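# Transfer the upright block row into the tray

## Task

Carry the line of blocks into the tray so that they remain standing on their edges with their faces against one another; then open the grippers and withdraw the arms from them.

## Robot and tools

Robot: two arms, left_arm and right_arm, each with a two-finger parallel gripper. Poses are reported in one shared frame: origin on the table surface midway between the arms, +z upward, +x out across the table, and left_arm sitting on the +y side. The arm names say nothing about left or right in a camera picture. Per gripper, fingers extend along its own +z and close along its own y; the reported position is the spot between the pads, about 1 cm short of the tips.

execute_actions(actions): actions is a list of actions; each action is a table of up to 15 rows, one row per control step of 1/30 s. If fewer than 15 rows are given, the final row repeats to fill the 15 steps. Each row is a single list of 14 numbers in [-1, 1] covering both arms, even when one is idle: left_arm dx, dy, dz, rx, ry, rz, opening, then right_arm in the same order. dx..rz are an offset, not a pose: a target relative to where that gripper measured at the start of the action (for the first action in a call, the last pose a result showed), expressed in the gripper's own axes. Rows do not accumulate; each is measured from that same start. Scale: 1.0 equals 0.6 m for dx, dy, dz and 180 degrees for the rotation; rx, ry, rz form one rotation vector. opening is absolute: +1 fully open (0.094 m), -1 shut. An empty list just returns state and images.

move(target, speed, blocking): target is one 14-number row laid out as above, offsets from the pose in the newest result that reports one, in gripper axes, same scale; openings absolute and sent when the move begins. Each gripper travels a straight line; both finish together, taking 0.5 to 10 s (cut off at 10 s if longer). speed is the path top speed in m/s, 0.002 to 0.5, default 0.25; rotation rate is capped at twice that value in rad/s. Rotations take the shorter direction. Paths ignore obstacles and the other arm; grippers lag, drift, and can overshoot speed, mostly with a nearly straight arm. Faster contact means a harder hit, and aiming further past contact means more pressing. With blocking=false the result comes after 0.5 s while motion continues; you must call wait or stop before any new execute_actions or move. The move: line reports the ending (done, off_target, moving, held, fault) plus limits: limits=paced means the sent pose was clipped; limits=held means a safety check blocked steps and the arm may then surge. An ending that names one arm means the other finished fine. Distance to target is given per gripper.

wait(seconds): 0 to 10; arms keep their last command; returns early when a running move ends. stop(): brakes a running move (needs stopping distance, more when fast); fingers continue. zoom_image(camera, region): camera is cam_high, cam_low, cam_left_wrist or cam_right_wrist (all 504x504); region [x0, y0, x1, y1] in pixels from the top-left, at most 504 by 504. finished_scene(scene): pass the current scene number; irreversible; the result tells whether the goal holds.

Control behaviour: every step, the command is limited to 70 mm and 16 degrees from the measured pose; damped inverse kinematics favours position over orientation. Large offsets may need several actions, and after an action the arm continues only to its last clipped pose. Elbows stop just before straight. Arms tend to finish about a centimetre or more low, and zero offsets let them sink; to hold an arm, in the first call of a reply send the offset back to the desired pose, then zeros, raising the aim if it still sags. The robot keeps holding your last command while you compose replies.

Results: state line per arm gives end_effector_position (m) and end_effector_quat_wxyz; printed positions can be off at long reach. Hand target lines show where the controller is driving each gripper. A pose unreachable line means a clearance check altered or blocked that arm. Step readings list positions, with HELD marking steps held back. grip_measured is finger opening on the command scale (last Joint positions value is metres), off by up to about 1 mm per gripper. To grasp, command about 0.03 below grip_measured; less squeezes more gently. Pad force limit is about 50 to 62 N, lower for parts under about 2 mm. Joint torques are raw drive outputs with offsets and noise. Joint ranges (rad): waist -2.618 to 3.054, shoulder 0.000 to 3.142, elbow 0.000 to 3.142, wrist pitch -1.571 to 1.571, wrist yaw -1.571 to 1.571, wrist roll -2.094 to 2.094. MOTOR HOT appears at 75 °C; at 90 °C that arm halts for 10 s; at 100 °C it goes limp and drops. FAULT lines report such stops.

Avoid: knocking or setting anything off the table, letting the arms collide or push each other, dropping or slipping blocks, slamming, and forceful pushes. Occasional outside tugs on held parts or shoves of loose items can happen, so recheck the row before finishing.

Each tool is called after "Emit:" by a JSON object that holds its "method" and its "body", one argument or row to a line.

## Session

Emit:
{"method": "execute_actions", "body": {
  "actions": []
}}

Scene clock: 0.00 s.
left_arm: end_effector_position=(+0.1715, +0.5412, +0.2342) grip_measured=+1.000 end_effector_quat_wxyz=(+0.088, -0.430, +0.819, +0.370) | right_arm: end_effector_position=(+0.6793, -0.2294, +0.2874) grip_measured=+1.000 end_effector_quat_wxyz=(+0.404, +0.567, +0.484, +0.530)
Joint positions: left_arm=[ 0.646  1.377  1.336 -1.219 -0.729 -0.267  0.094] | right_arm=[0.345 2.149 1.812 0.224 0.099 1.794 0.094]
Joint velocities: left_arm=[ 0.002 -0.012 -0.002 -0.037 -0.022  0.007  0.   ] | right_arm=[-0.027 -0.017  0.002 -0.022  0.007 -0.037  0.   ]
Joint torques (N m, as the arm reports them, + toward a larger angle): no reading
Motor temperatures (°C, as the motors report them): left_arm=[27 34 31 27 29 27] | right_arm=[30 32 33 27 28 28]
Hand target (left_arm): +0.171, +0.543, +0.243; +0.100, -0.435, +0.811, +0.379
Hand target (right_arm): +0.678, -0.230, +0.301; +0.412, +0.559, +0.480, +0.536

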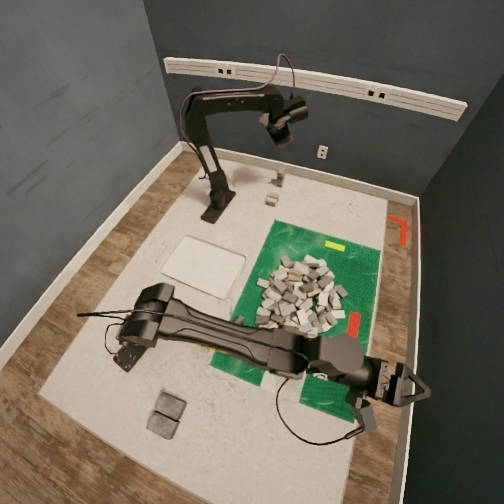

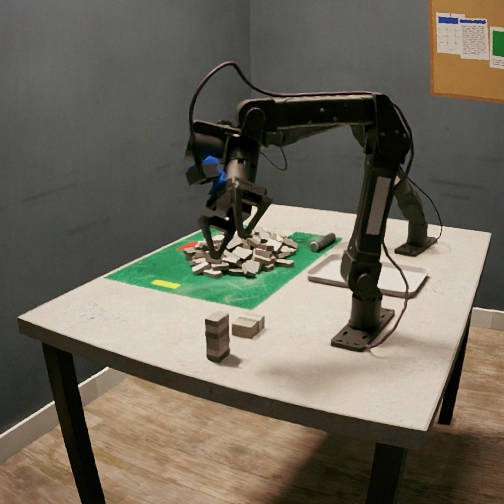

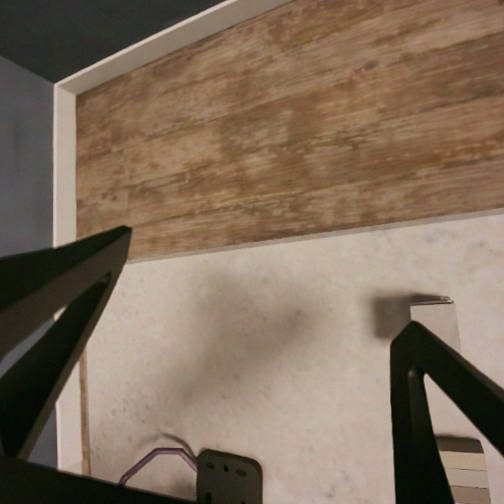

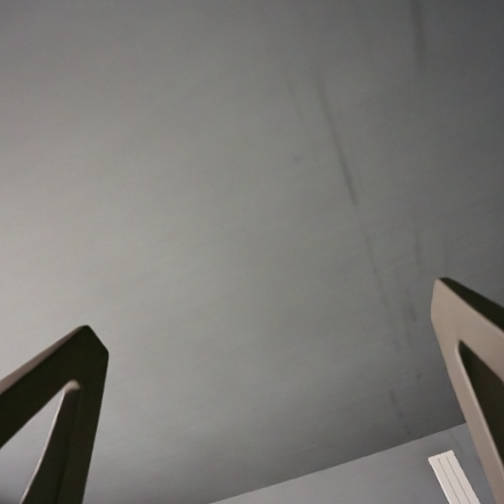

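Emit:
{"method": "move", "body": {
  "target": [0.191,-0.234,-0.0555,0.251,0.060,0.291,1, -0.263,0,-0.478,0,0,0,1],
  "speed": 0.25
}}

Scene clock: 16.73 s.
left_arm: end_effector_position=(+0.2133, +0.3998, +0.1334) grip_measured=+1.000 end_effector_quat_wxyz=(+0.001, -0.013, +1.000, +0.006) | right_arm: end_effector_position=(+0.4065, -0.4043, +0.2831) grip_measured=+1.000 end_effector_quat_wxyz=(+0.401, +0.573, +0.482, +0.528)
Joint positions: left_arm=[ 0.543  1.43   1.197 -1.33  -0.01   0.451  0.094] | right_arm=[-0.258  1.144  0.726  0.281 -0.494  1.728  0.094]
Joint velocities: left_arm=[-0.002 -0.022 -0.012  0.007 -0.022 -0.022  0.   ] | right_arm=[-0.007  0.022 -0.017 -0.066  0.066  0.081  0.   ]
Joint torques (N m, as the arm reports them, + toward a larger angle): left_arm=[-0.7  -4.    5.24  0.33  0.09  0.08] | right_arm=[-0.31 -5.84  6.5   1.78 -0.2  -0.09]
Motor temperatures (°C, as the motors report them): left_arm=[27 36 33 27 29 27] | right_arm=[30 42 37 32 28 28]
Hand target (left_arm): +0.211, +0.394, +0.130; -0.005, -0.004, +1.000, -0.003
Hand target (right_arm): +0.402, -0.403, +0.286; +0.405, +0.566, +0.486, +0.528
Off the commanded pose (left_arm): 0.006 m, 2 deg.
Off the commanded pose (right_arm): 0.009 m, 1 deg.
move: done

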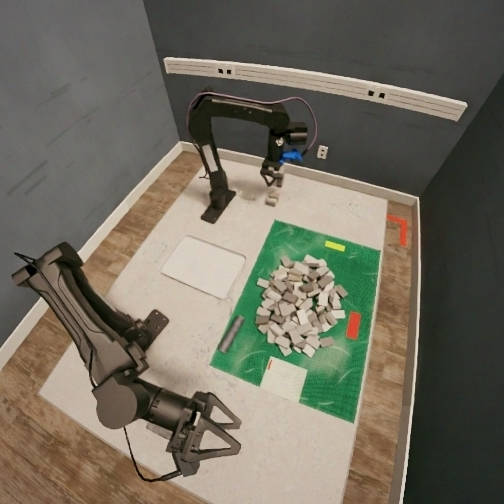

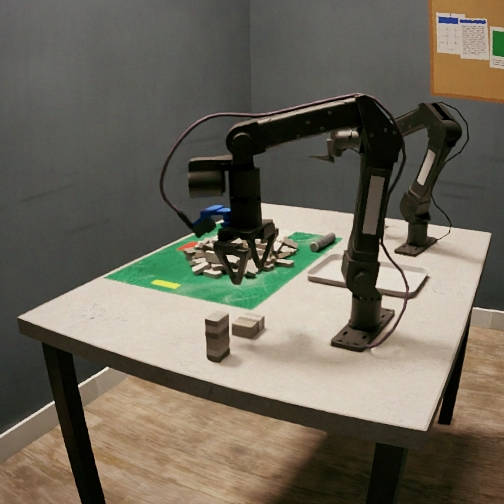

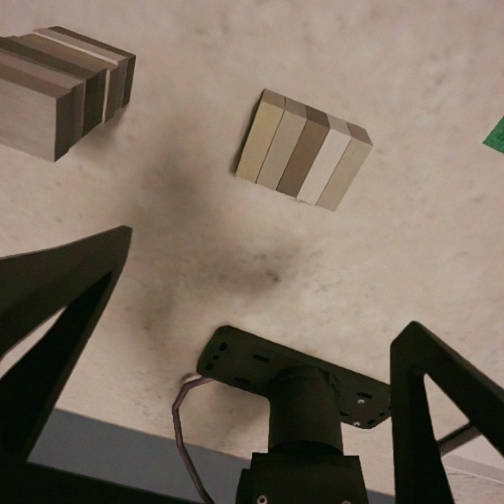

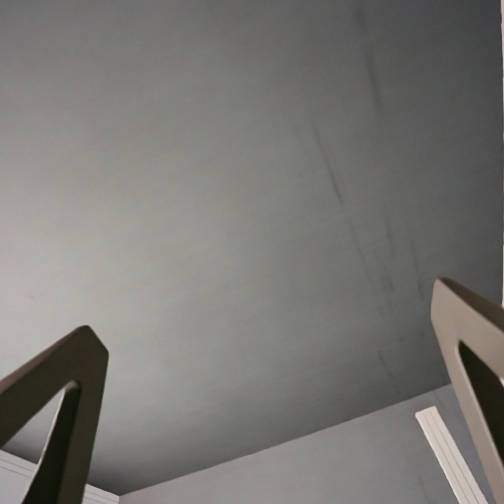

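Emit:
{"method": "zoom_image", "body": {
  "camera": "cam_left_wrist",
  "region": [210, 70, 390, 230]
}}

Region (210, 70, 390, 230) of cam_left_wrist's 504x504 image, scaled by 2.800, with more detail than that image has.

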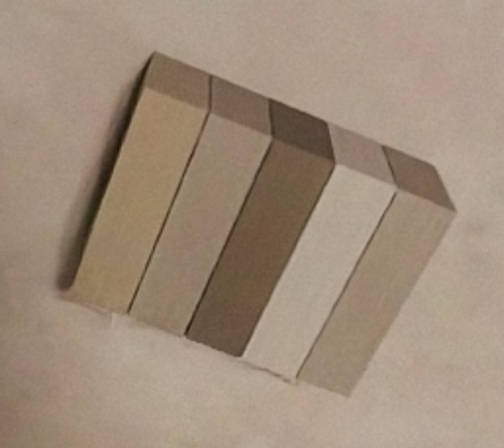

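Emit:
{"method": "move", "body": {
  "target": [0.0,-0.027,0.18,0.004,0,0.012,1, 0,0,0,0,0,0,1],
  "speed": 0.1
}}

Scene clock: 35.57 s.
left_arm: end_effector_position=(+0.2114, +0.3887, +0.0285) grip_measured=+1.000 end_effector_quat_wxyz=(-0.001, +0.004, +1.000, +0.004) | right_arm: end_effector_position=(+0.4065, -0.4040, +0.2830) grip_measured=+1.000 end_effector_quat_wxyz=(+0.400, +0.573, +0.482, +0.529)
Joint positions: left_arm=[ 0.507  1.496  0.827 -0.9   -0.007  0.449  0.094] | right_arm=[-0.258  1.144  0.726  0.281 -0.496  1.729  0.094]
Joint velocities: left_arm=[-0.007  0.002 -0.002  0.007 -0.051 -0.007  0.   ] | right_arm=[-0.012  0.002 -0.012 -0.081 -0.022 -0.066  0.   ]
Joint torques (N m, as the arm reports them, + toward a larger angle): left_arm=[-0.71 -4.07  4.82  0.48  0.08 -0.08] | right_arm=[-0.07 -3.8   6.94  1.84 -0.01  0.01]
Motor temperatures (°C, as the motors report them): left_arm=[27 36 33 27 29 27] | right_arm=[30 36 38 33 28 28]
Hand target (left_arm): +0.212, +0.385, +0.025; +0.001, +0.006, +1.000, -0.001
Hand target (right_arm): +0.407, -0.404, +0.283; +0.401, +0.573, +0.482, +0.528
Off the commanded pose (left_arm): 0.006 m, 1 deg.
Off the commanded pose (right_arm): 0.000 m, 0 deg.
move: done

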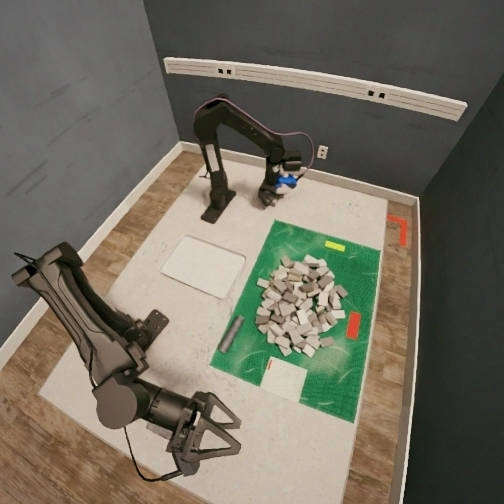

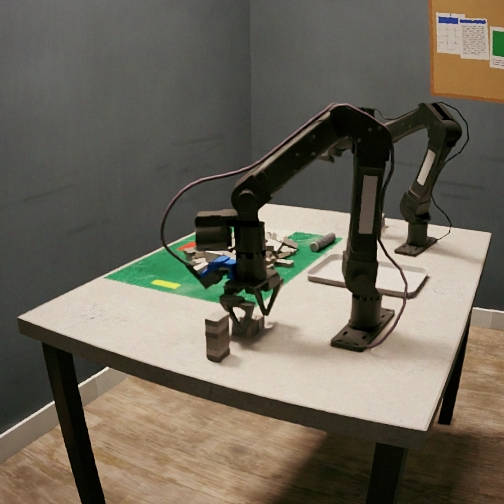

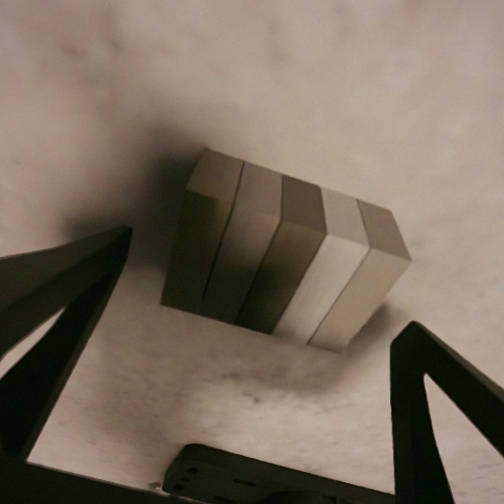

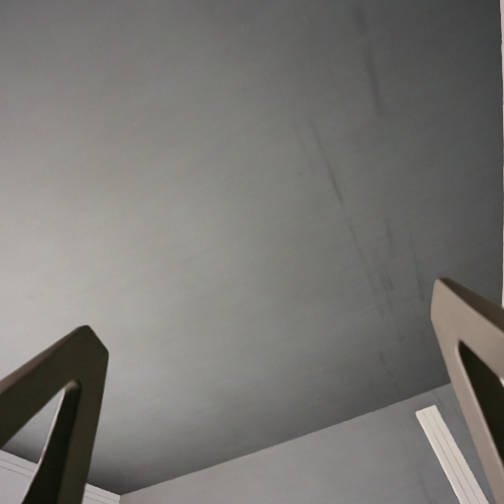

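Emit:
{"method": "move", "body": {
  "target": [-0.003,0.001,0.029,0.002,0,-0.002,0.62, 0,0,0,0,0,0,1],
  "speed": 0.04
}}

Scene clock: 43.27 s.
left_arm: end_effector_position=(+0.2145, +0.3902, +0.0148) grip_measured=+0.623 end_effector_quat_wxyz=(-0.001, +0.004, +1.000, +0.004) | right_arm: end_effector_position=(+0.4065, -0.4040, +0.2830) grip_measured=+1.000 end_effector_quat_wxyz=(+0.399, +0.573, +0.482, +0.529)
Joint positions: left_arm=[ 0.507  1.537  0.804 -0.837 -0.007  0.449  0.076] | right_arm=[-0.258  1.144  0.726  0.281 -0.496  1.731  0.094]
Joint velocities: left_arm=[-0.002  0.002 -0.027 -0.081  0.037  0.022  0.   ] | right_arm=[ 0.002 -0.002 -0.012  0.007 -0.066  0.007  0.   ]
Joint torques (N m, as the arm reports them, + toward a larger angle): left_arm=[ 0.33 -4.24  4.58  0.47  0.04 -0.03] | right_arm=[ 0.13 -3.81  7.01  1.82 -0.03  0.02]
Motor temperatures (°C, as the motors report them): left_arm=[27 36 32 27 29 27] | right_arm=[30 35 39 34 28 28]
Hand target (left_arm): +0.213, +0.389, +0.011; -0.001, +0.001, +1.000, +0.001
Hand target (right_arm): +0.406, -0.404, +0.283; +0.400, +0.573, +0.482, +0.529
Off the commanded pose (left_arm): 0.004 m, 1 deg.
Off the commanded pose (right_arm): 0.000 m, 0 deg.
move: done

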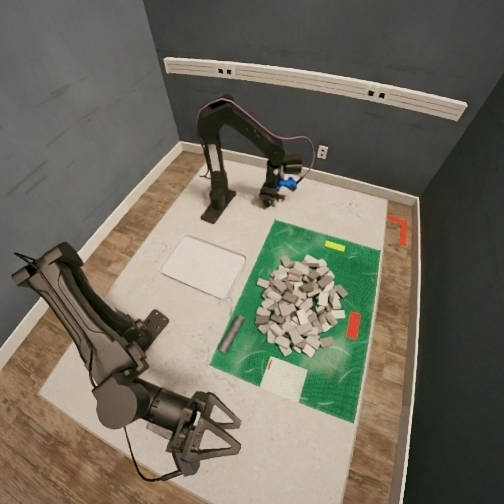

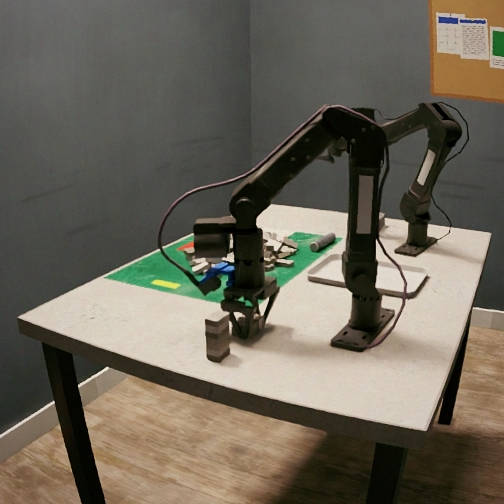

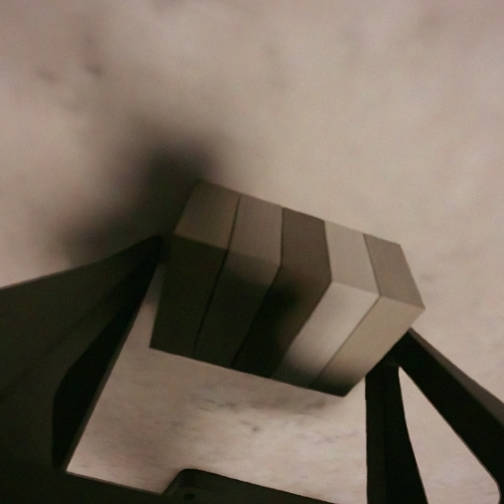

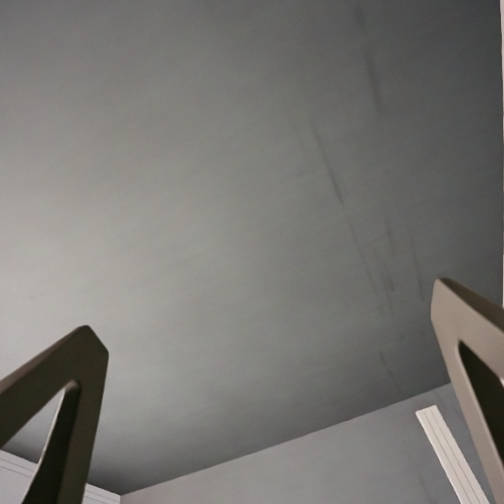

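Emit:
{"method": "execute_actions", "body": {
  "actions": [
    [[0,0,0,0,0,0,0.59,0,0,0,0,0,0,1],[0,0,0,0,0,0,0.56,0,0,0,0,0,0,1],[0,0,0,0,0,0,0.53,0,0,0,0,0,0,1],[0,0,0,0,0,0,0.50,0,0,0,0,0,0,1],[0,0,0,0,0,0,0.47,0,0,0,0,0,0,1],[0,0,0,0,0,0,0.45,0,0,0,0,0,0,1],[0,0,0,0,0,0,0.43,0,0,0,0,0,0,1],[0,0,0,0,0,0,0.41,0,0,0,0,0,0,1],[0,0,0,0,0,0,0.39,0,0,0,0,0,0,1],[0,0,0,0,0,0,0.38,0,0,0,0,0,0,1],[0,0,0,0,0,0,0.37,0,0,0,0,0,0,1],[0,0,0,0,0,0,0.36,0,0,0,0,0,0,1],[0,0,0,0,0,0,0.35,0,0,0,0,0,0,1],[0,0,0,0,0,0,0.34,0,0,0,0,0,0,1],[0,0,0,0,0,0,0.33,0,0,0,0,0,0,1]],
    [[0,0,0,0,0,0,0.32,0,0,0,0,0,0,1],[0,0,0,0,0,0,0.31,0,0,0,0,0,0,1],[0,0,0,0,0,0,0.30,0,0,0,0,0,0,1],[0,0,0,0,0,0,0.29,0,0,0,0,0,0,1],[0,0,0,0,0,0,0.28,0,0,0,0,0,0,1],[0,0,0,0,0,0,0.27,0,0,0,0,0,0,1],[0,0,0,0,0,0,0.26,0,0,0,0,0,0,1],[0,0,0,0,0,0,0.25,0,0,0,0,0,0,1]]
  ]
}}

Scene clock: 50.63 s.
left_arm: end_effector_position=(+0.2147, +0.3917, +0.0148) grip_measured=+0.262 end_effector_quat_wxyz=(-0.001, +0.004, +1.000, +0.007) | right_arm: end_effector_position=(+0.4065, -0.4040, +0.2830) grip_measured=+1.000 end_effector_quat_wxyz=(+0.399, +0.574, +0.481, +0.530)
Joint positions: left_arm=[ 0.507  1.537  0.804 -0.834 -0.014  0.449  0.059] | right_arm=[-0.258  1.144  0.726  0.281 -0.496  1.733  0.094]
Joint velocities: left_arm=[ 0.017 -0.007 -0.007 -0.022 -0.125 -0.007 -0.   ] | right_arm=[-0.012 -0.022 -0.017  0.051 -0.051 -0.051  0.   ]
Joint torques (N m, as the arm reports them, + toward a larger angle): left_arm=[ 0.04 -4.45  5.64  0.36  0.03  0.  ] | right_arm=[-0.05 -3.8   6.93  1.86 -0.04 -0.02]
Motor temperatures (°C, as the motors report them): left_arm=[27 36 32 27 29 27] | right_arm=[30 35 39 34 28 28]
Hand target (left_arm): +0.215, +0.391, +0.015; -0.001, +0.004, +1.000, +0.005
Hand target (right_arm): +0.406, -0.404, +0.283; +0.399, +0.574, +0.481, +0.529
Off the commanded pose (left_arm): 0.001 m, 0 deg.
Off the commanded pose (right_arm): 0.000 m, 0 deg.
Step readings (end_effector_position; steps 1 to 15: 1st action; 16 to 30: 2nd action):
0: left_arm (+0.2148, +0.3904, +0.0148) | right_arm (+0.4065, -0.4040, +0.2830)
1: left_arm (+0.2148, +0.3904, +0.0148) | right_arm (+0.4065, -0.4040, +0.2830)
2: left_arm (+0.2148, +0.3904, +0.0148) | right_arm (+0.4065, -0.4040, +0.2830)
4: left_arm (+0.2148, +0.3904, +0.0148) | right_arm (+0.4065, -0.4040, +0.2830)
8: left_arm (+0.2148, +0.3904, +0.0148) | right_arm (+0.4065, -0.4040, +0.2830)
15: left_arm (+0.2147, +0.3908, +0.0148) | right_arm (+0.4065, -0.4040, +0.2830)
16: left_arm (+0.2147, +0.3910, +0.0148) | right_arm (+0.4065, -0.4040, +0.2830)
17: left_arm (+0.2147, +0.3912, +0.0148) | right_arm (+0.4065, -0.4040, +0.2830)
19: left_arm (+0.2147, +0.3915, +0.0148) | right_arm (+0.4065, -0.4040, +0.2830)
23: left_arm (+0.2147, +0.3917, +0.0148) | right_arm (+0.4065, -0.4040, +0.2830)
30: end_effector_position above

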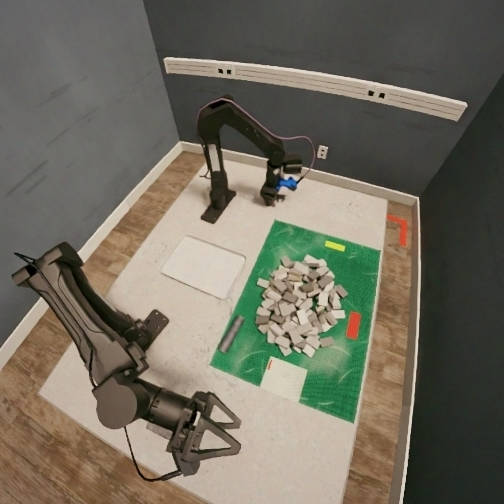

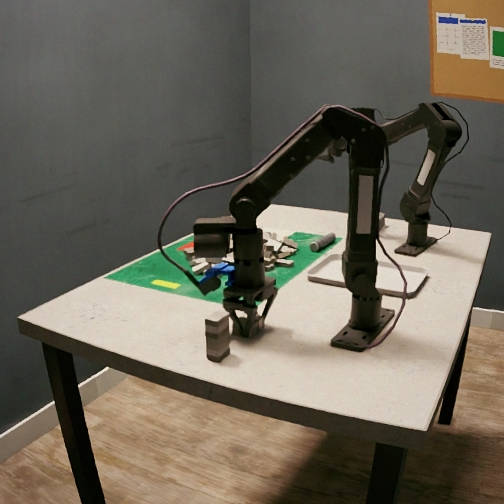

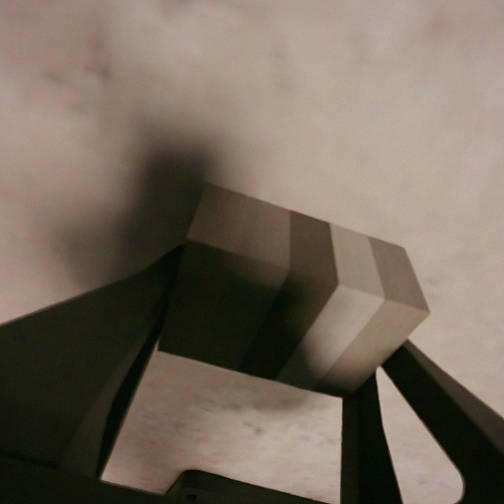

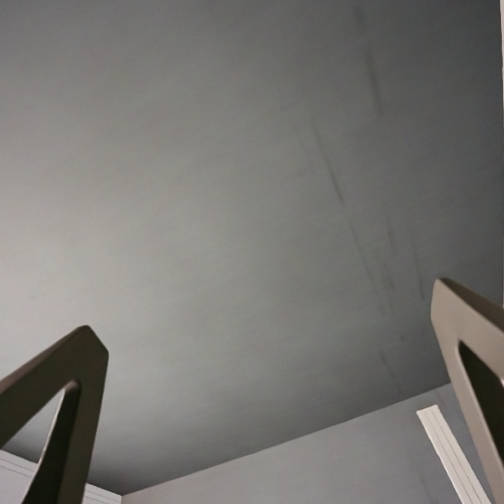

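Emit:
{"method": "execute_actions", "body": {
  "actions": [
    [[0,0,0,0,0,0,0.24,0,0,0,0,0,0,1],[0,0,0,0,0,0,0.23,0,0,0,0,0,0,1],[0,0,0,0,0,0,0.22,0,0,0,0,0,0,1],[0,0,0,0,0,0,0.213,0,0,0,0,0,0,1]]
  ]
}}

Emit:
{"method": "move", "body": {
  "target": [0,-0.02,-0.15,0.004,-0.012,0,0.213, 0,0,0,0,0,0,1],
  "speed": 0.08
}}

Scene clock: 55.63 s.
left_arm: end_effector_position=(+0.2147, +0.3917, +0.0148) grip_measured=+0.251 end_effector_quat_wxyz=(-0.001, +0.004, +1.000, +0.008) | right_arm: end_effector_position=(+0.4065, -0.4040, +0.2830) grip_measured=+1.000 end_effector_quat_wxyz=(+0.398, +0.574, +0.480, +0.530)
Joint positions: left_arm=[ 0.507  1.537  0.804 -0.833 -0.014  0.449  0.059] | right_arm=[-0.258  1.144  0.726  0.281 -0.496  1.735  0.094]
Joint velocities: left_arm=[-0.007 -0.012 -0.002 -0.022 -0.007  0.022 -0.001] | right_arm=[ 0.012 -0.017 -0.002 -0.066 -0.095 -0.007  0.   ]
Joint torques (N m, as the arm reports them, + toward a larger angle): left_arm=[ 0.03 -4.44  5.64  0.37 -0.02  0.  ] | right_arm=[ 0.05 -3.87  7.21  1.86 -0.07 -0.04]
Motor temperatures (°C, as the motors report them): left_arm=[27 36 33 27 29 27] | right_arm=[30 35 39 34 28 28]
Hand target (left_arm): +0.215, +0.392, +0.015; -0.001, +0.004, +1.000, +0.008
Hand target (right_arm): +0.406, -0.404, +0.283; +0.399, +0.574, +0.481, +0.530
Off the commanded pose (left_arm): 0.000 m, 0 deg.
Off the commanded pose (right_arm): 0.000 m, 0 deg.
Step readings (end_effector_position):
0: left_arm (+0.2147, +0.3917, +0.0148) | right_arm (+0.4065, -0.4040, +0.2830)
1: left_arm (+0.2147, +0.3917, +0.0148) | right_arm (+0.4065, -0.4040, +0.2830)
2: left_arm (+0.2147, +0.3917, +0.0148) | right_arm (+0.4065, -0.4040, +0.2830)
4: left_arm (+0.2147, +0.3917, +0.0148) | right_arm (+0.4065, -0.4040, +0.2830)
8: left_arm (+0.2147, +0.3917, +0.0148) | right_arm (+0.4065, -0.4040, +0.2830)
15: end_effector_position above

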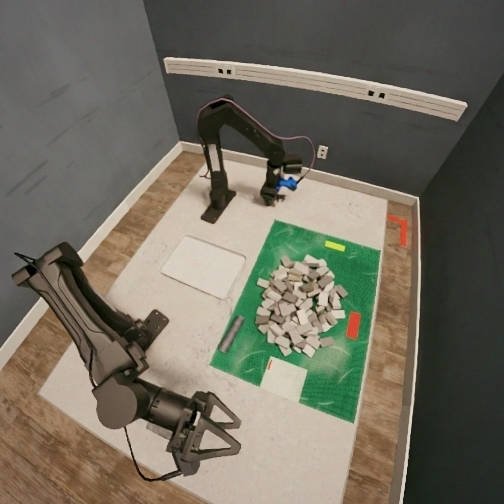

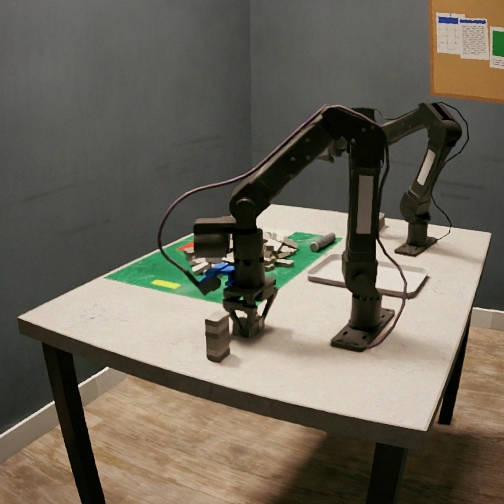

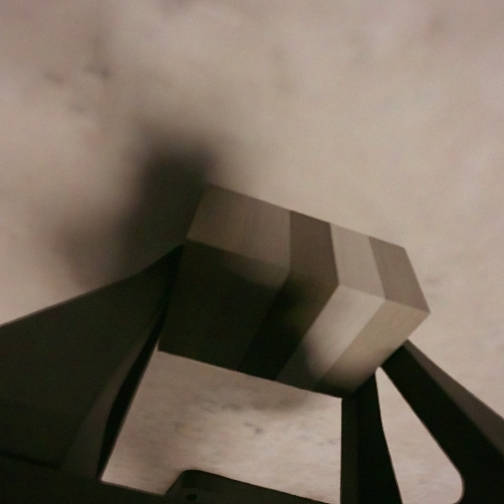

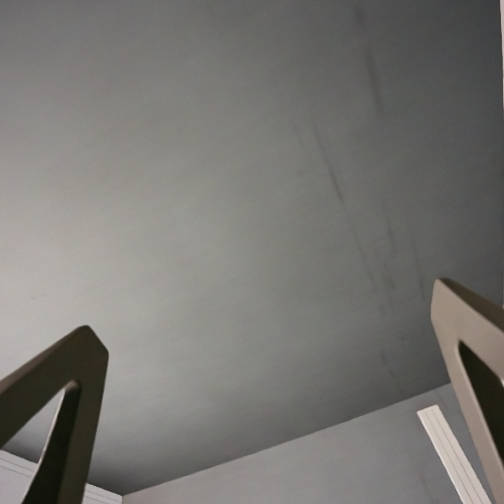

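Scene clock: 57.33 s.
left_arm: end_effector_position=(+0.2026, +0.3773, +0.0851) grip_measured=+0.251 end_effector_quat_wxyz=(-0.017, +0.003, +1.000, -0.009) | right_arm: end_effector_position=(+0.4065, -0.4040, +0.2830) grip_measured=+1.000 end_effector_quat_wxyz=(+0.398, +0.575, +0.480, +0.530)
Joint positions: left_arm=[ 0.485  1.416  0.992 -1.186  0.003  0.423  0.059] | right_arm=[-0.258  1.144  0.726  0.281 -0.496  1.736  0.094]
Joint velocities: left_arm=[ 0.007  0.002 -0.002  0.037  0.007 -0.051 -0.001] | right_arm=[ 0.012 -0.002 -0.012 -0.022  0.007  0.051  0.   ]
Joint torques (N m, as the arm reports them, + toward a larger angle): left_arm=[-0.72 -6.33  9.88  0.21  0.11 -0.08] | right_arm=[ 0.1  -3.96  7.04  1.81 -0.06  0.  ]
Motor temperatures (°C, as the motors report them): left_arm=[27 37 33 27 29 27] | right_arm=[30 35 39 35 28 28]
Hand target (left_arm): +0.215, +0.378, +0.105; +0.018, +0.004, +1.000, +0.000
Hand target (right_arm): +0.406, -0.404, +0.283; +0.398, +0.574, +0.480, +0.530
Off the commanded pose (left_arm): 0.023 m, 4 deg.
Off the commanded pose (right_arm): 0.000 m, 0 deg.
move: off_target (left_arm)

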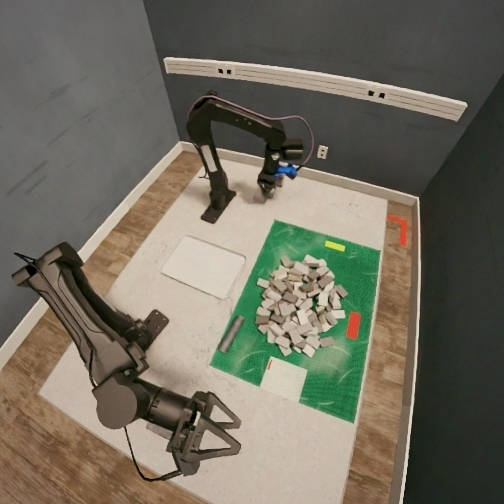

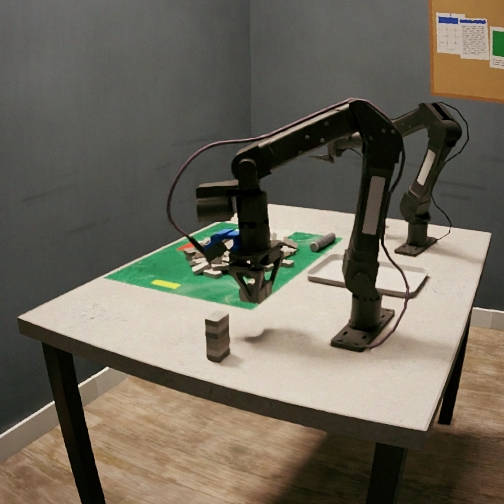

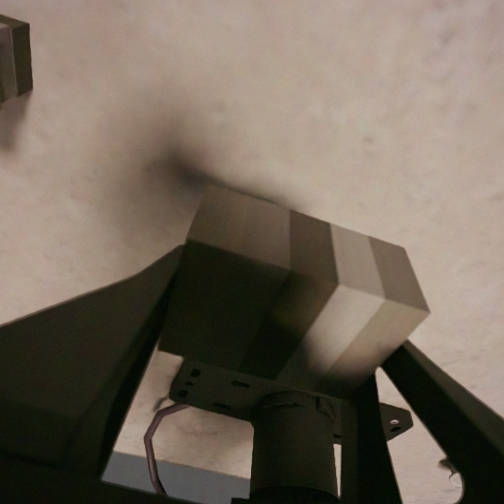

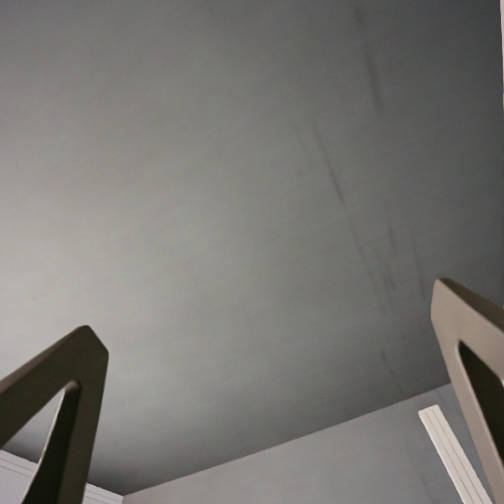

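Emit:
{"method": "move", "body": {
  "target": [0.16,-0.654,0.0,0.002,-0.018,-0.002,0.213, 0,0,0,0,0,0,1],
  "speed": 0.16
}}

Scene clock: 64.33 s.
left_arm: end_effector_position=(+0.0888, -0.0088, +0.0854) grip_measured=+0.251 end_effector_quat_wxyz=(-0.018, +0.001, +1.000, -0.010) | right_arm: end_effector_position=(+0.4065, -0.4040, +0.2830) grip_measured=+1.000 end_effector_quat_wxyz=(+0.398, +0.575, +0.480, +0.531)
Joint positions: left_arm=[-1.208  1.72   1.297 -1.139  0.04  -1.272  0.059] | right_arm=[-0.258  1.144  0.726  0.281 -0.496  1.737  0.094]
Joint velocities: left_arm=[-0.012 -0.027  0.002  0.007 -0.022 -0.051 -0.001] | right_arm=[-0.017  0.012 -0.002  0.081 -0.081 -0.007  0.   ]
Joint torques (N m, as the arm reports them, + toward a larger angle): left_arm=[-0.32 -7.55 10.    0.26 -0.15 -0.09] | right_arm=[-0.03 -4.    7.11  1.82 -0.05  0.03]
Motor temperatures (°C, as the motors report them): left_arm=[27 37 35 27 29 27] | right_arm=[30 34 40 35 28 28]
Hand target (left_arm): +0.093, -0.019, +0.103; -0.002, -0.001, +1.000, -0.031
Hand target (right_arm): +0.406, -0.404, +0.283; +0.398, +0.575, +0.480, +0.530
Off the commanded pose (left_arm): 0.020 m, 3 deg.
Off the commanded pose (right_arm): 0.000 m, 0 deg.
move: off_target (left_arm)

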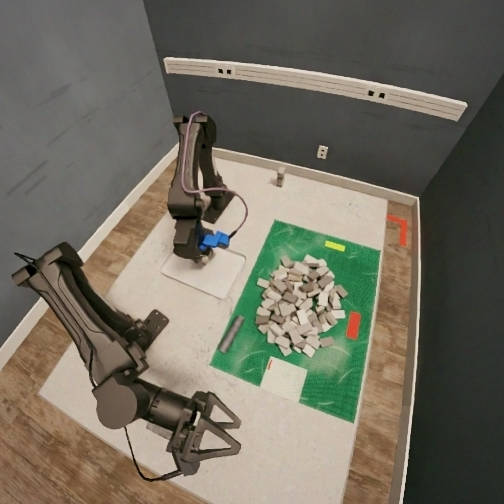

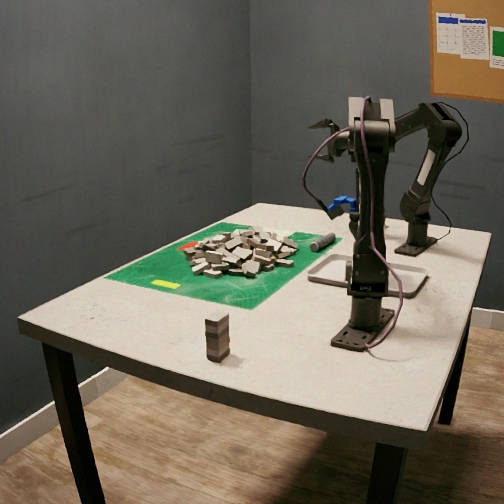

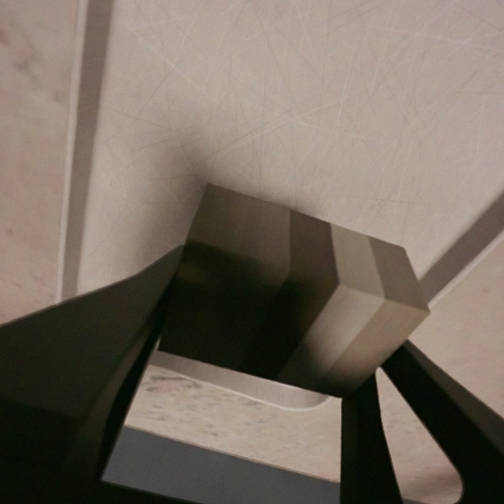

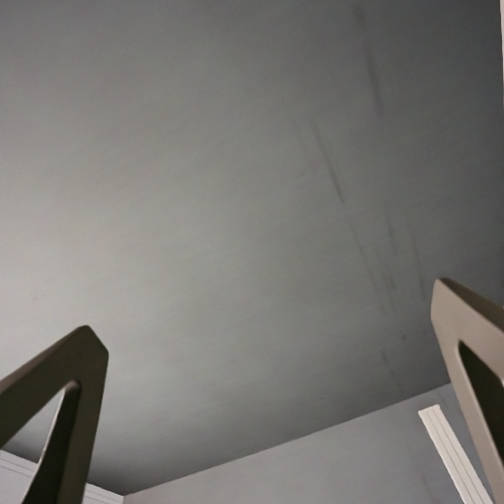

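Emit:
{"method": "move", "body": {
  "target": [-0.003,0.0,0.09,-0.003,-0.018,0,0.213, 0,0,0,0,0,0,1],
  "speed": 0.06
}}

Scene clock: 72.20 s.
left_arm: end_effector_position=(+0.0876, -0.0080, +0.0265) grip_measured=+0.251 end_effector_quat_wxyz=(-0.003, -0.000, +1.000, +0.000) | right_arm: end_effector_position=(+0.4065, -0.4040, +0.2830) grip_measured=+1.000 end_effector_quat_wxyz=(+0.397, +0.575, +0.479, +0.531)
Joint positions: left_arm=[-1.231  1.791  1.137 -0.919  0.005 -1.298  0.059] | right_arm=[-0.258  1.144  0.726  0.281 -0.496  1.739  0.094]
Joint velocities: left_arm=[ 0.007  0.007  0.002 -0.081 -0.022 -0.007  0.   ] | right_arm=[ 0.007 -0.007 -0.002 -0.066 -0.066 -0.022  0.   ]
Joint torques (N m, as the arm reports them, + toward a larger angle): left_arm=[-0.68 -7.81  5.64  0.37 -0.22 -0.09] | right_arm=[ 0.01 -3.81  7.09  1.84  0.02 -0.02]
Motor temperatures (°C, as the motors report them): left_arm=[27 39 36 27 29 27] | right_arm=[30 34 40 35 28 28]
Hand target (left_arm): +0.089, -0.009, +0.031; +0.010, +0.001, +1.000, -0.006
Hand target (right_arm): +0.406, -0.404, +0.283; +0.398, +0.575, +0.480, +0.531
Off the commanded pose (left_arm): 0.005 m, 2 deg.
Off the commanded pose (right_arm): 0.000 m, 0 deg.
move: done

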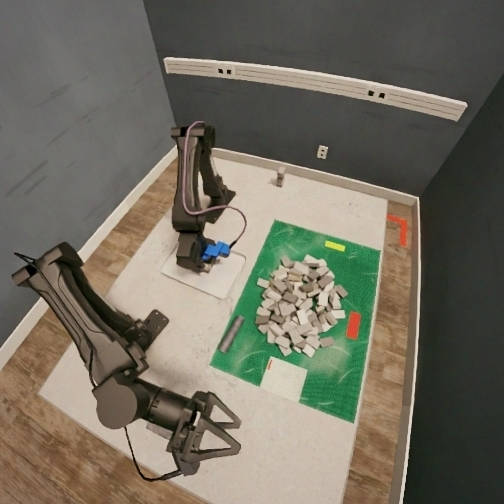

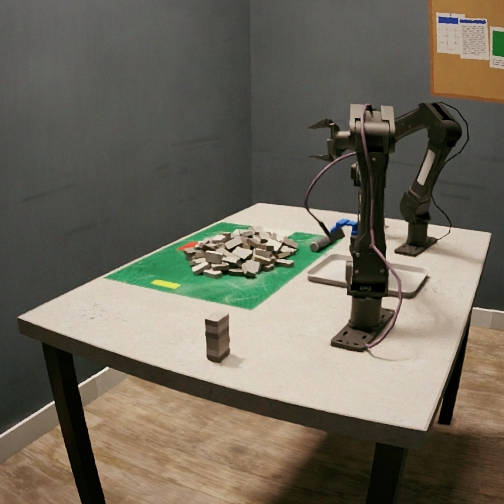

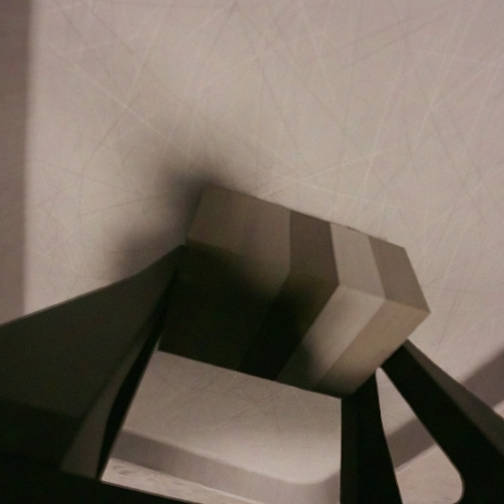

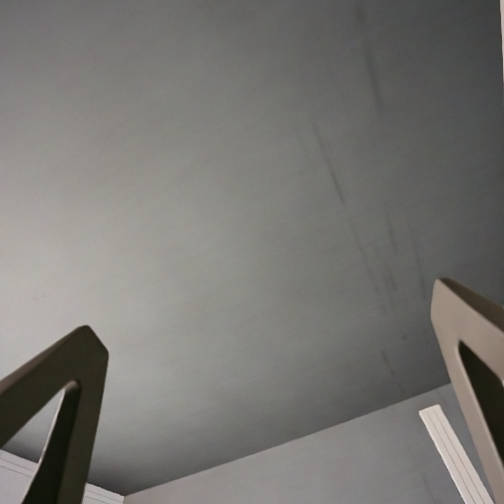

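Emit:
{"method": "move", "body": {
  "target": [0,0,0.023,-0.002,-0.005,0,0.213, 0,0,0,0,0,0,1],
  "speed": 0.013
}}

Scene clock: 75.60 s.
left_arm: end_effector_position=(+0.0881, -0.0104, +0.0180) grip_measured=+0.251 end_effector_quat_wxyz=(-0.003, -0.001, +1.000, +0.000) | right_arm: end_effector_position=(+0.4065, -0.4040, +0.2830) grip_measured=+1.000 end_effector_quat_wxyz=(+0.397, +0.576, +0.479, +0.531)
Joint positions: left_arm=[-1.231  1.813  1.129 -0.888  0.006 -1.299  0.059] | right_arm=[-0.258  1.144  0.726  0.281 -0.496  1.74   0.094]
Joint velocities: left_arm=[-0.012 -0.002  0.002 -0.022 -0.066  0.022  0.   ] | right_arm=[-0.012 -0.007 -0.002  0.037  0.037 -0.066  0.   ]
Joint torques (N m, as the arm reports them, + toward a larger angle): left_arm=[-0.65 -6.64  3.99  0.54 -0.19 -0.1 ] | right_arm=[ 0.02 -3.82  7.11  1.84 -0.06  0.02]
Motor temperatures (°C, as the motors report them): left_arm=[27 40 36 27 29 27] | right_arm=[30 34 40 35 28 28]
Hand target (left_arm): +0.087, -0.008, +0.013; +0.005, -0.000, +1.000, +0.004
Hand target (right_arm): +0.406, -0.404, +0.283; +0.397, +0.575, +0.479, +0.531
Off the commanded pose (left_arm): 0.006 m, 1 deg.
Off the commanded pose (right_arm): 0.000 m, 0 deg.
move: done

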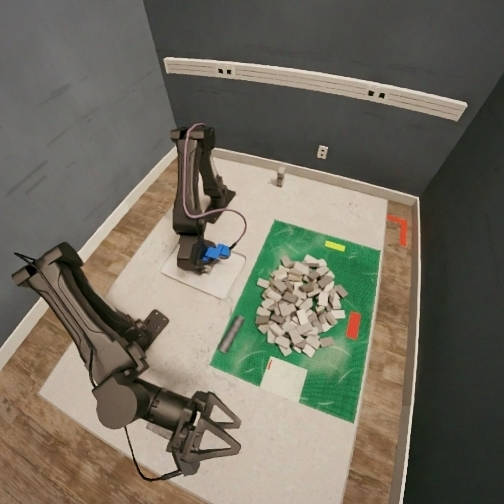

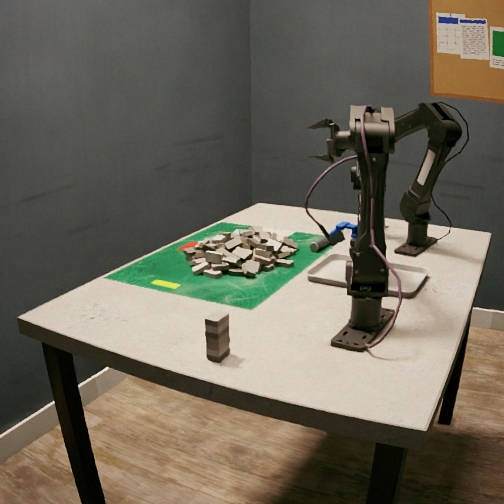

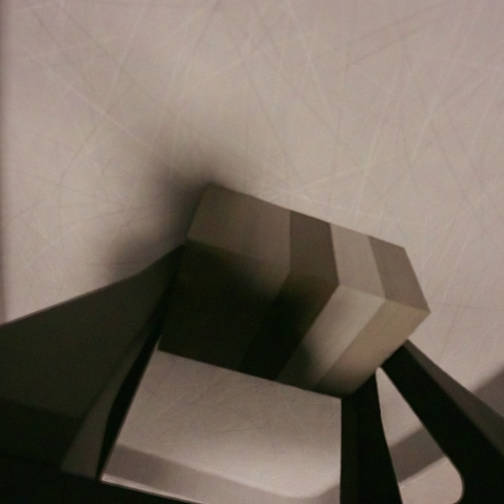

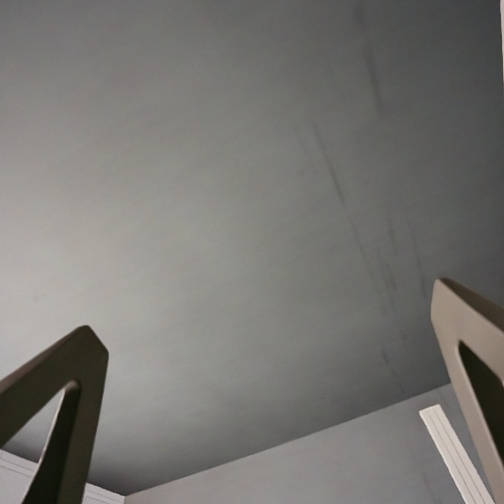

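Emit:
{"method": "execute_actions", "body": {
  "actions": [
    [[0,0,0,0,0,0,0.225,0,0,0,0,0,0,1],[0,0,0,0,0,0,0.235,0,0,0,0,0,0,1],[0,0,0,0,0,0,0.245,0,0,0,0,0,0,1],[0,0,0,0,0,0,0.255,0,0,0,0,0,0,1],[0,0,0,0,0,0,0.265,0,0,0,0,0,0,1],[0,0,0,0,0,0,0.275,0,0,0,0,0,0,1],[0,0,0,0,0,0,0.29,0,0,0,0,0,0,1],[0,0,0,0,0,0,0.31,0,0,0,0,0,0,1],[0,0,0,0,0,0,0.35,0,0,0,0,0,0,1],[0,0,0,0,0,0,0.4,0,0,0,0,0,0,1],[0,0,0,0,0,0,0.47,0,0,0,0,0,0,1],[0,0,0,0,0,0,0.55,0,0,0,0,0,0,1],[0,0,0,0,0,0,0.65,0,0,0,0,0,0,1],[0,0,0,0,0,0,0.75,0,0,0,0,0,0,1],[0,0,0,0,0,0,0.85,0,0,0,0,0,0,1]],
    [[0,0,0,0,0,0,0.95,0,0,0,0,0,0,1]]
  ]
}}

Emit:
{"method": "move", "body": {
  "target": [0,-0.005,-0.12,0,0,0,0.95, 0,0,0,0,0,0,1],
  "speed": 0.08
}}

Scene clock: 85.47 s.
left_arm: end_effector_position=(+0.0879, -0.0102, +0.0180) grip_measured=+0.947 end_effector_quat_wxyz=(-0.003, -0.001, +1.000, +0.001) | right_arm: end_effector_position=(+0.4065, -0.4040, +0.2830) grip_measured=+1.000 end_effector_quat_wxyz=(+0.396, +0.576, +0.478, +0.532)
Joint positions: left_arm=[-1.231  1.813  1.129 -0.89   0.006 -1.299  0.091] | right_arm=[-0.258  1.144  0.726  0.281 -0.496  1.743  0.094]
Joint velocities: left_arm=[-0.007 -0.017  0.012 -0.037 -0.081  0.051 -0.   ] | right_arm=[ 0.012 -0.027 -0.002 -0.007 -0.007  0.095  0.   ]
Joint torques (N m, as the arm reports them, + toward a larger angle): left_arm=[ 0.04 -6.71  5.73  0.36 -0.01  0.  ] | right_arm=[ 0.23 -3.86  7.03  1.82 -0.07 -0.02]
Motor temperatures (°C, as the motors report them): left_arm=[27 40 34 27 29 27] | right_arm=[30 34 40 36 28 28]
Hand target (left_arm): +0.088, -0.010, +0.018; -0.003, -0.001, +1.000, +0.001
Hand target (right_arm): +0.406, -0.404, +0.283; +0.397, +0.576, +0.478, +0.531
Off the commanded pose (left_arm): 0.000 m, 0 deg.
Off the commanded pose (right_arm): 0.000 m, 0 deg.
Step readings (end_effector_position; steps 1 to 15: 1st action; 16 to 30: 2nd action):
0: left_arm (+0.0881, -0.0104, +0.0180) | right_arm (+0.4065, -0.4040, +0.2830)
1: left_arm (+0.0880, -0.0104, +0.0180) | right_arm (+0.4065, -0.4040, +0.2830)
2: left_arm (+0.0880, -0.0104, +0.0180) | right_arm (+0.4065, -0.4040, +0.2830)
4: left_arm (+0.0879, -0.0103, +0.0180) | right_arm (+0.4065, -0.4040, +0.2830)
8: left_arm (+0.0879, -0.0101, +0.0180) | right_arm (+0.4065, -0.4040, +0.2830)
15: left_arm (+0.0879, -0.0102, +0.0180) | right_arm (+0.4065, -0.4040, +0.2830)
16: left_arm (+0.0879, -0.0102, +0.0180) | right_arm (+0.4065, -0.4040, +0.2830)
17: left_arm (+0.0879, -0.0102, +0.0180) | right_arm (+0.4065, -0.4040, +0.2830)
19: left_arm (+0.0879, -0.0102, +0.0180) | right_arm (+0.4065, -0.4040, +0.2830)
23: left_arm (+0.0879, -0.0102, +0.0180) | right_arm (+0.4065, -0.4040, +0.2830)
30: end_effector_position above

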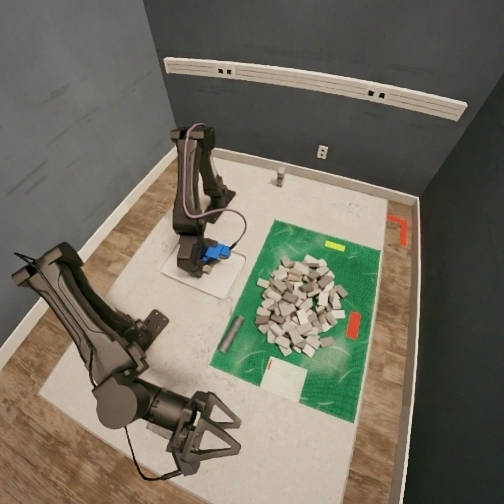

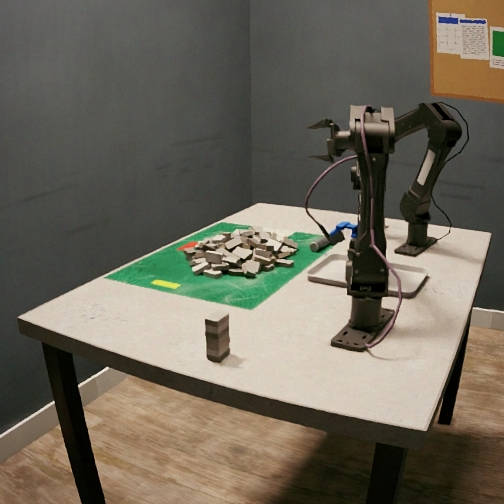

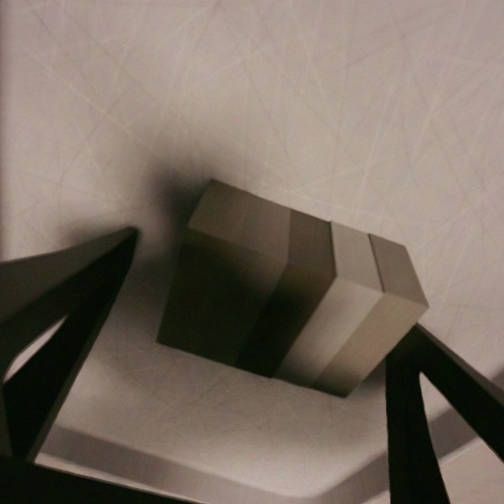

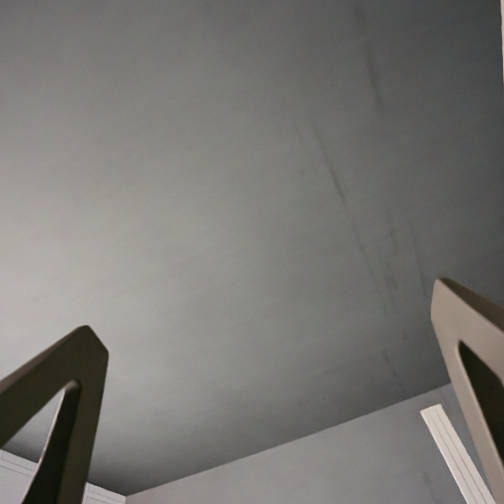

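Scene clock: 86.90 s.
left_arm: end_effector_position=(+0.0868, -0.0064, +0.0741) grip_measured=+0.947 end_effector_quat_wxyz=(-0.009, -0.001, +1.000, +0.022) | right_arm: end_effector_position=(+0.4065, -0.4040, +0.2830) grip_measured=+1.000 end_effector_quat_wxyz=(+0.396, +0.577, +0.478, +0.532)
Joint positions: left_arm=[-1.231  1.77   1.31  -1.158  0.006 -1.299  0.091] | right_arm=[-0.258  1.144  0.726  0.281 -0.496  1.744  0.094]
Joint velocities: left_arm=[-0.002 -0.002 -0.017 -0.037 -0.037 -0.051  0.001] | right_arm=[0.007 0.002 0.002 0.007 0.007 0.051 0.   ]
Joint torques (N m, as the arm reports them, + toward a larger angle): left_arm=[-0.14 -8.37  8.73  0.17 -0.01 -0.03] | right_arm=[ 0.02 -3.78  7.02  1.84 -0.06 -0.01]
Motor temperatures (°C, as the motors report them): left_arm=[27 41 34 27 29 27] | right_arm=[30 34 40 36 28 28]
Hand target (left_arm): +0.088, -0.014, +0.090; -0.003, -0.001, +1.000, +0.001
Hand target (right_arm): +0.406, -0.404, +0.283; +0.396, +0.576, +0.478, +0.532
Off the commanded pose (left_arm): 0.017 m, 3 deg.
Off the commanded pose (right_arm): 0.000 m, 0 deg.
move: off_target (left_arm)

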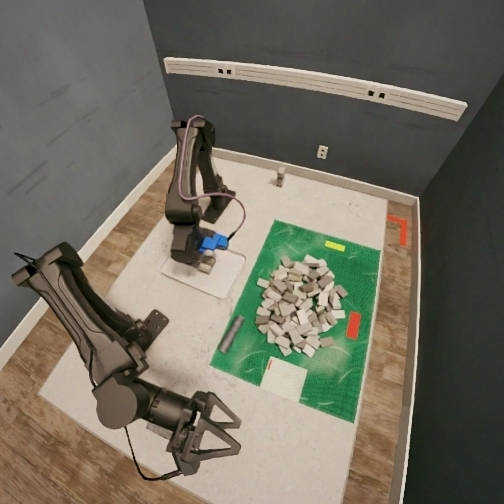

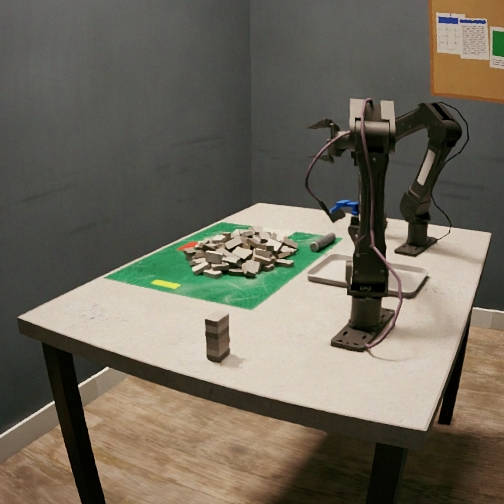

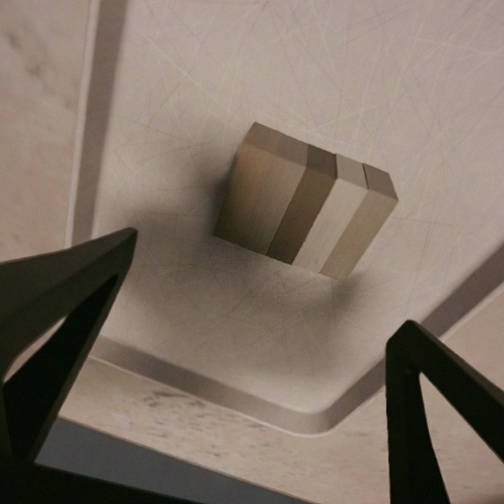

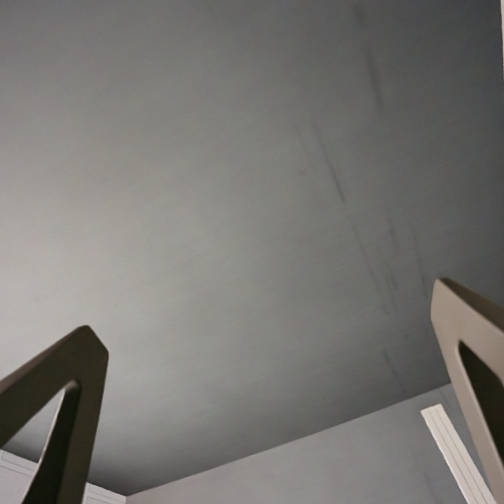

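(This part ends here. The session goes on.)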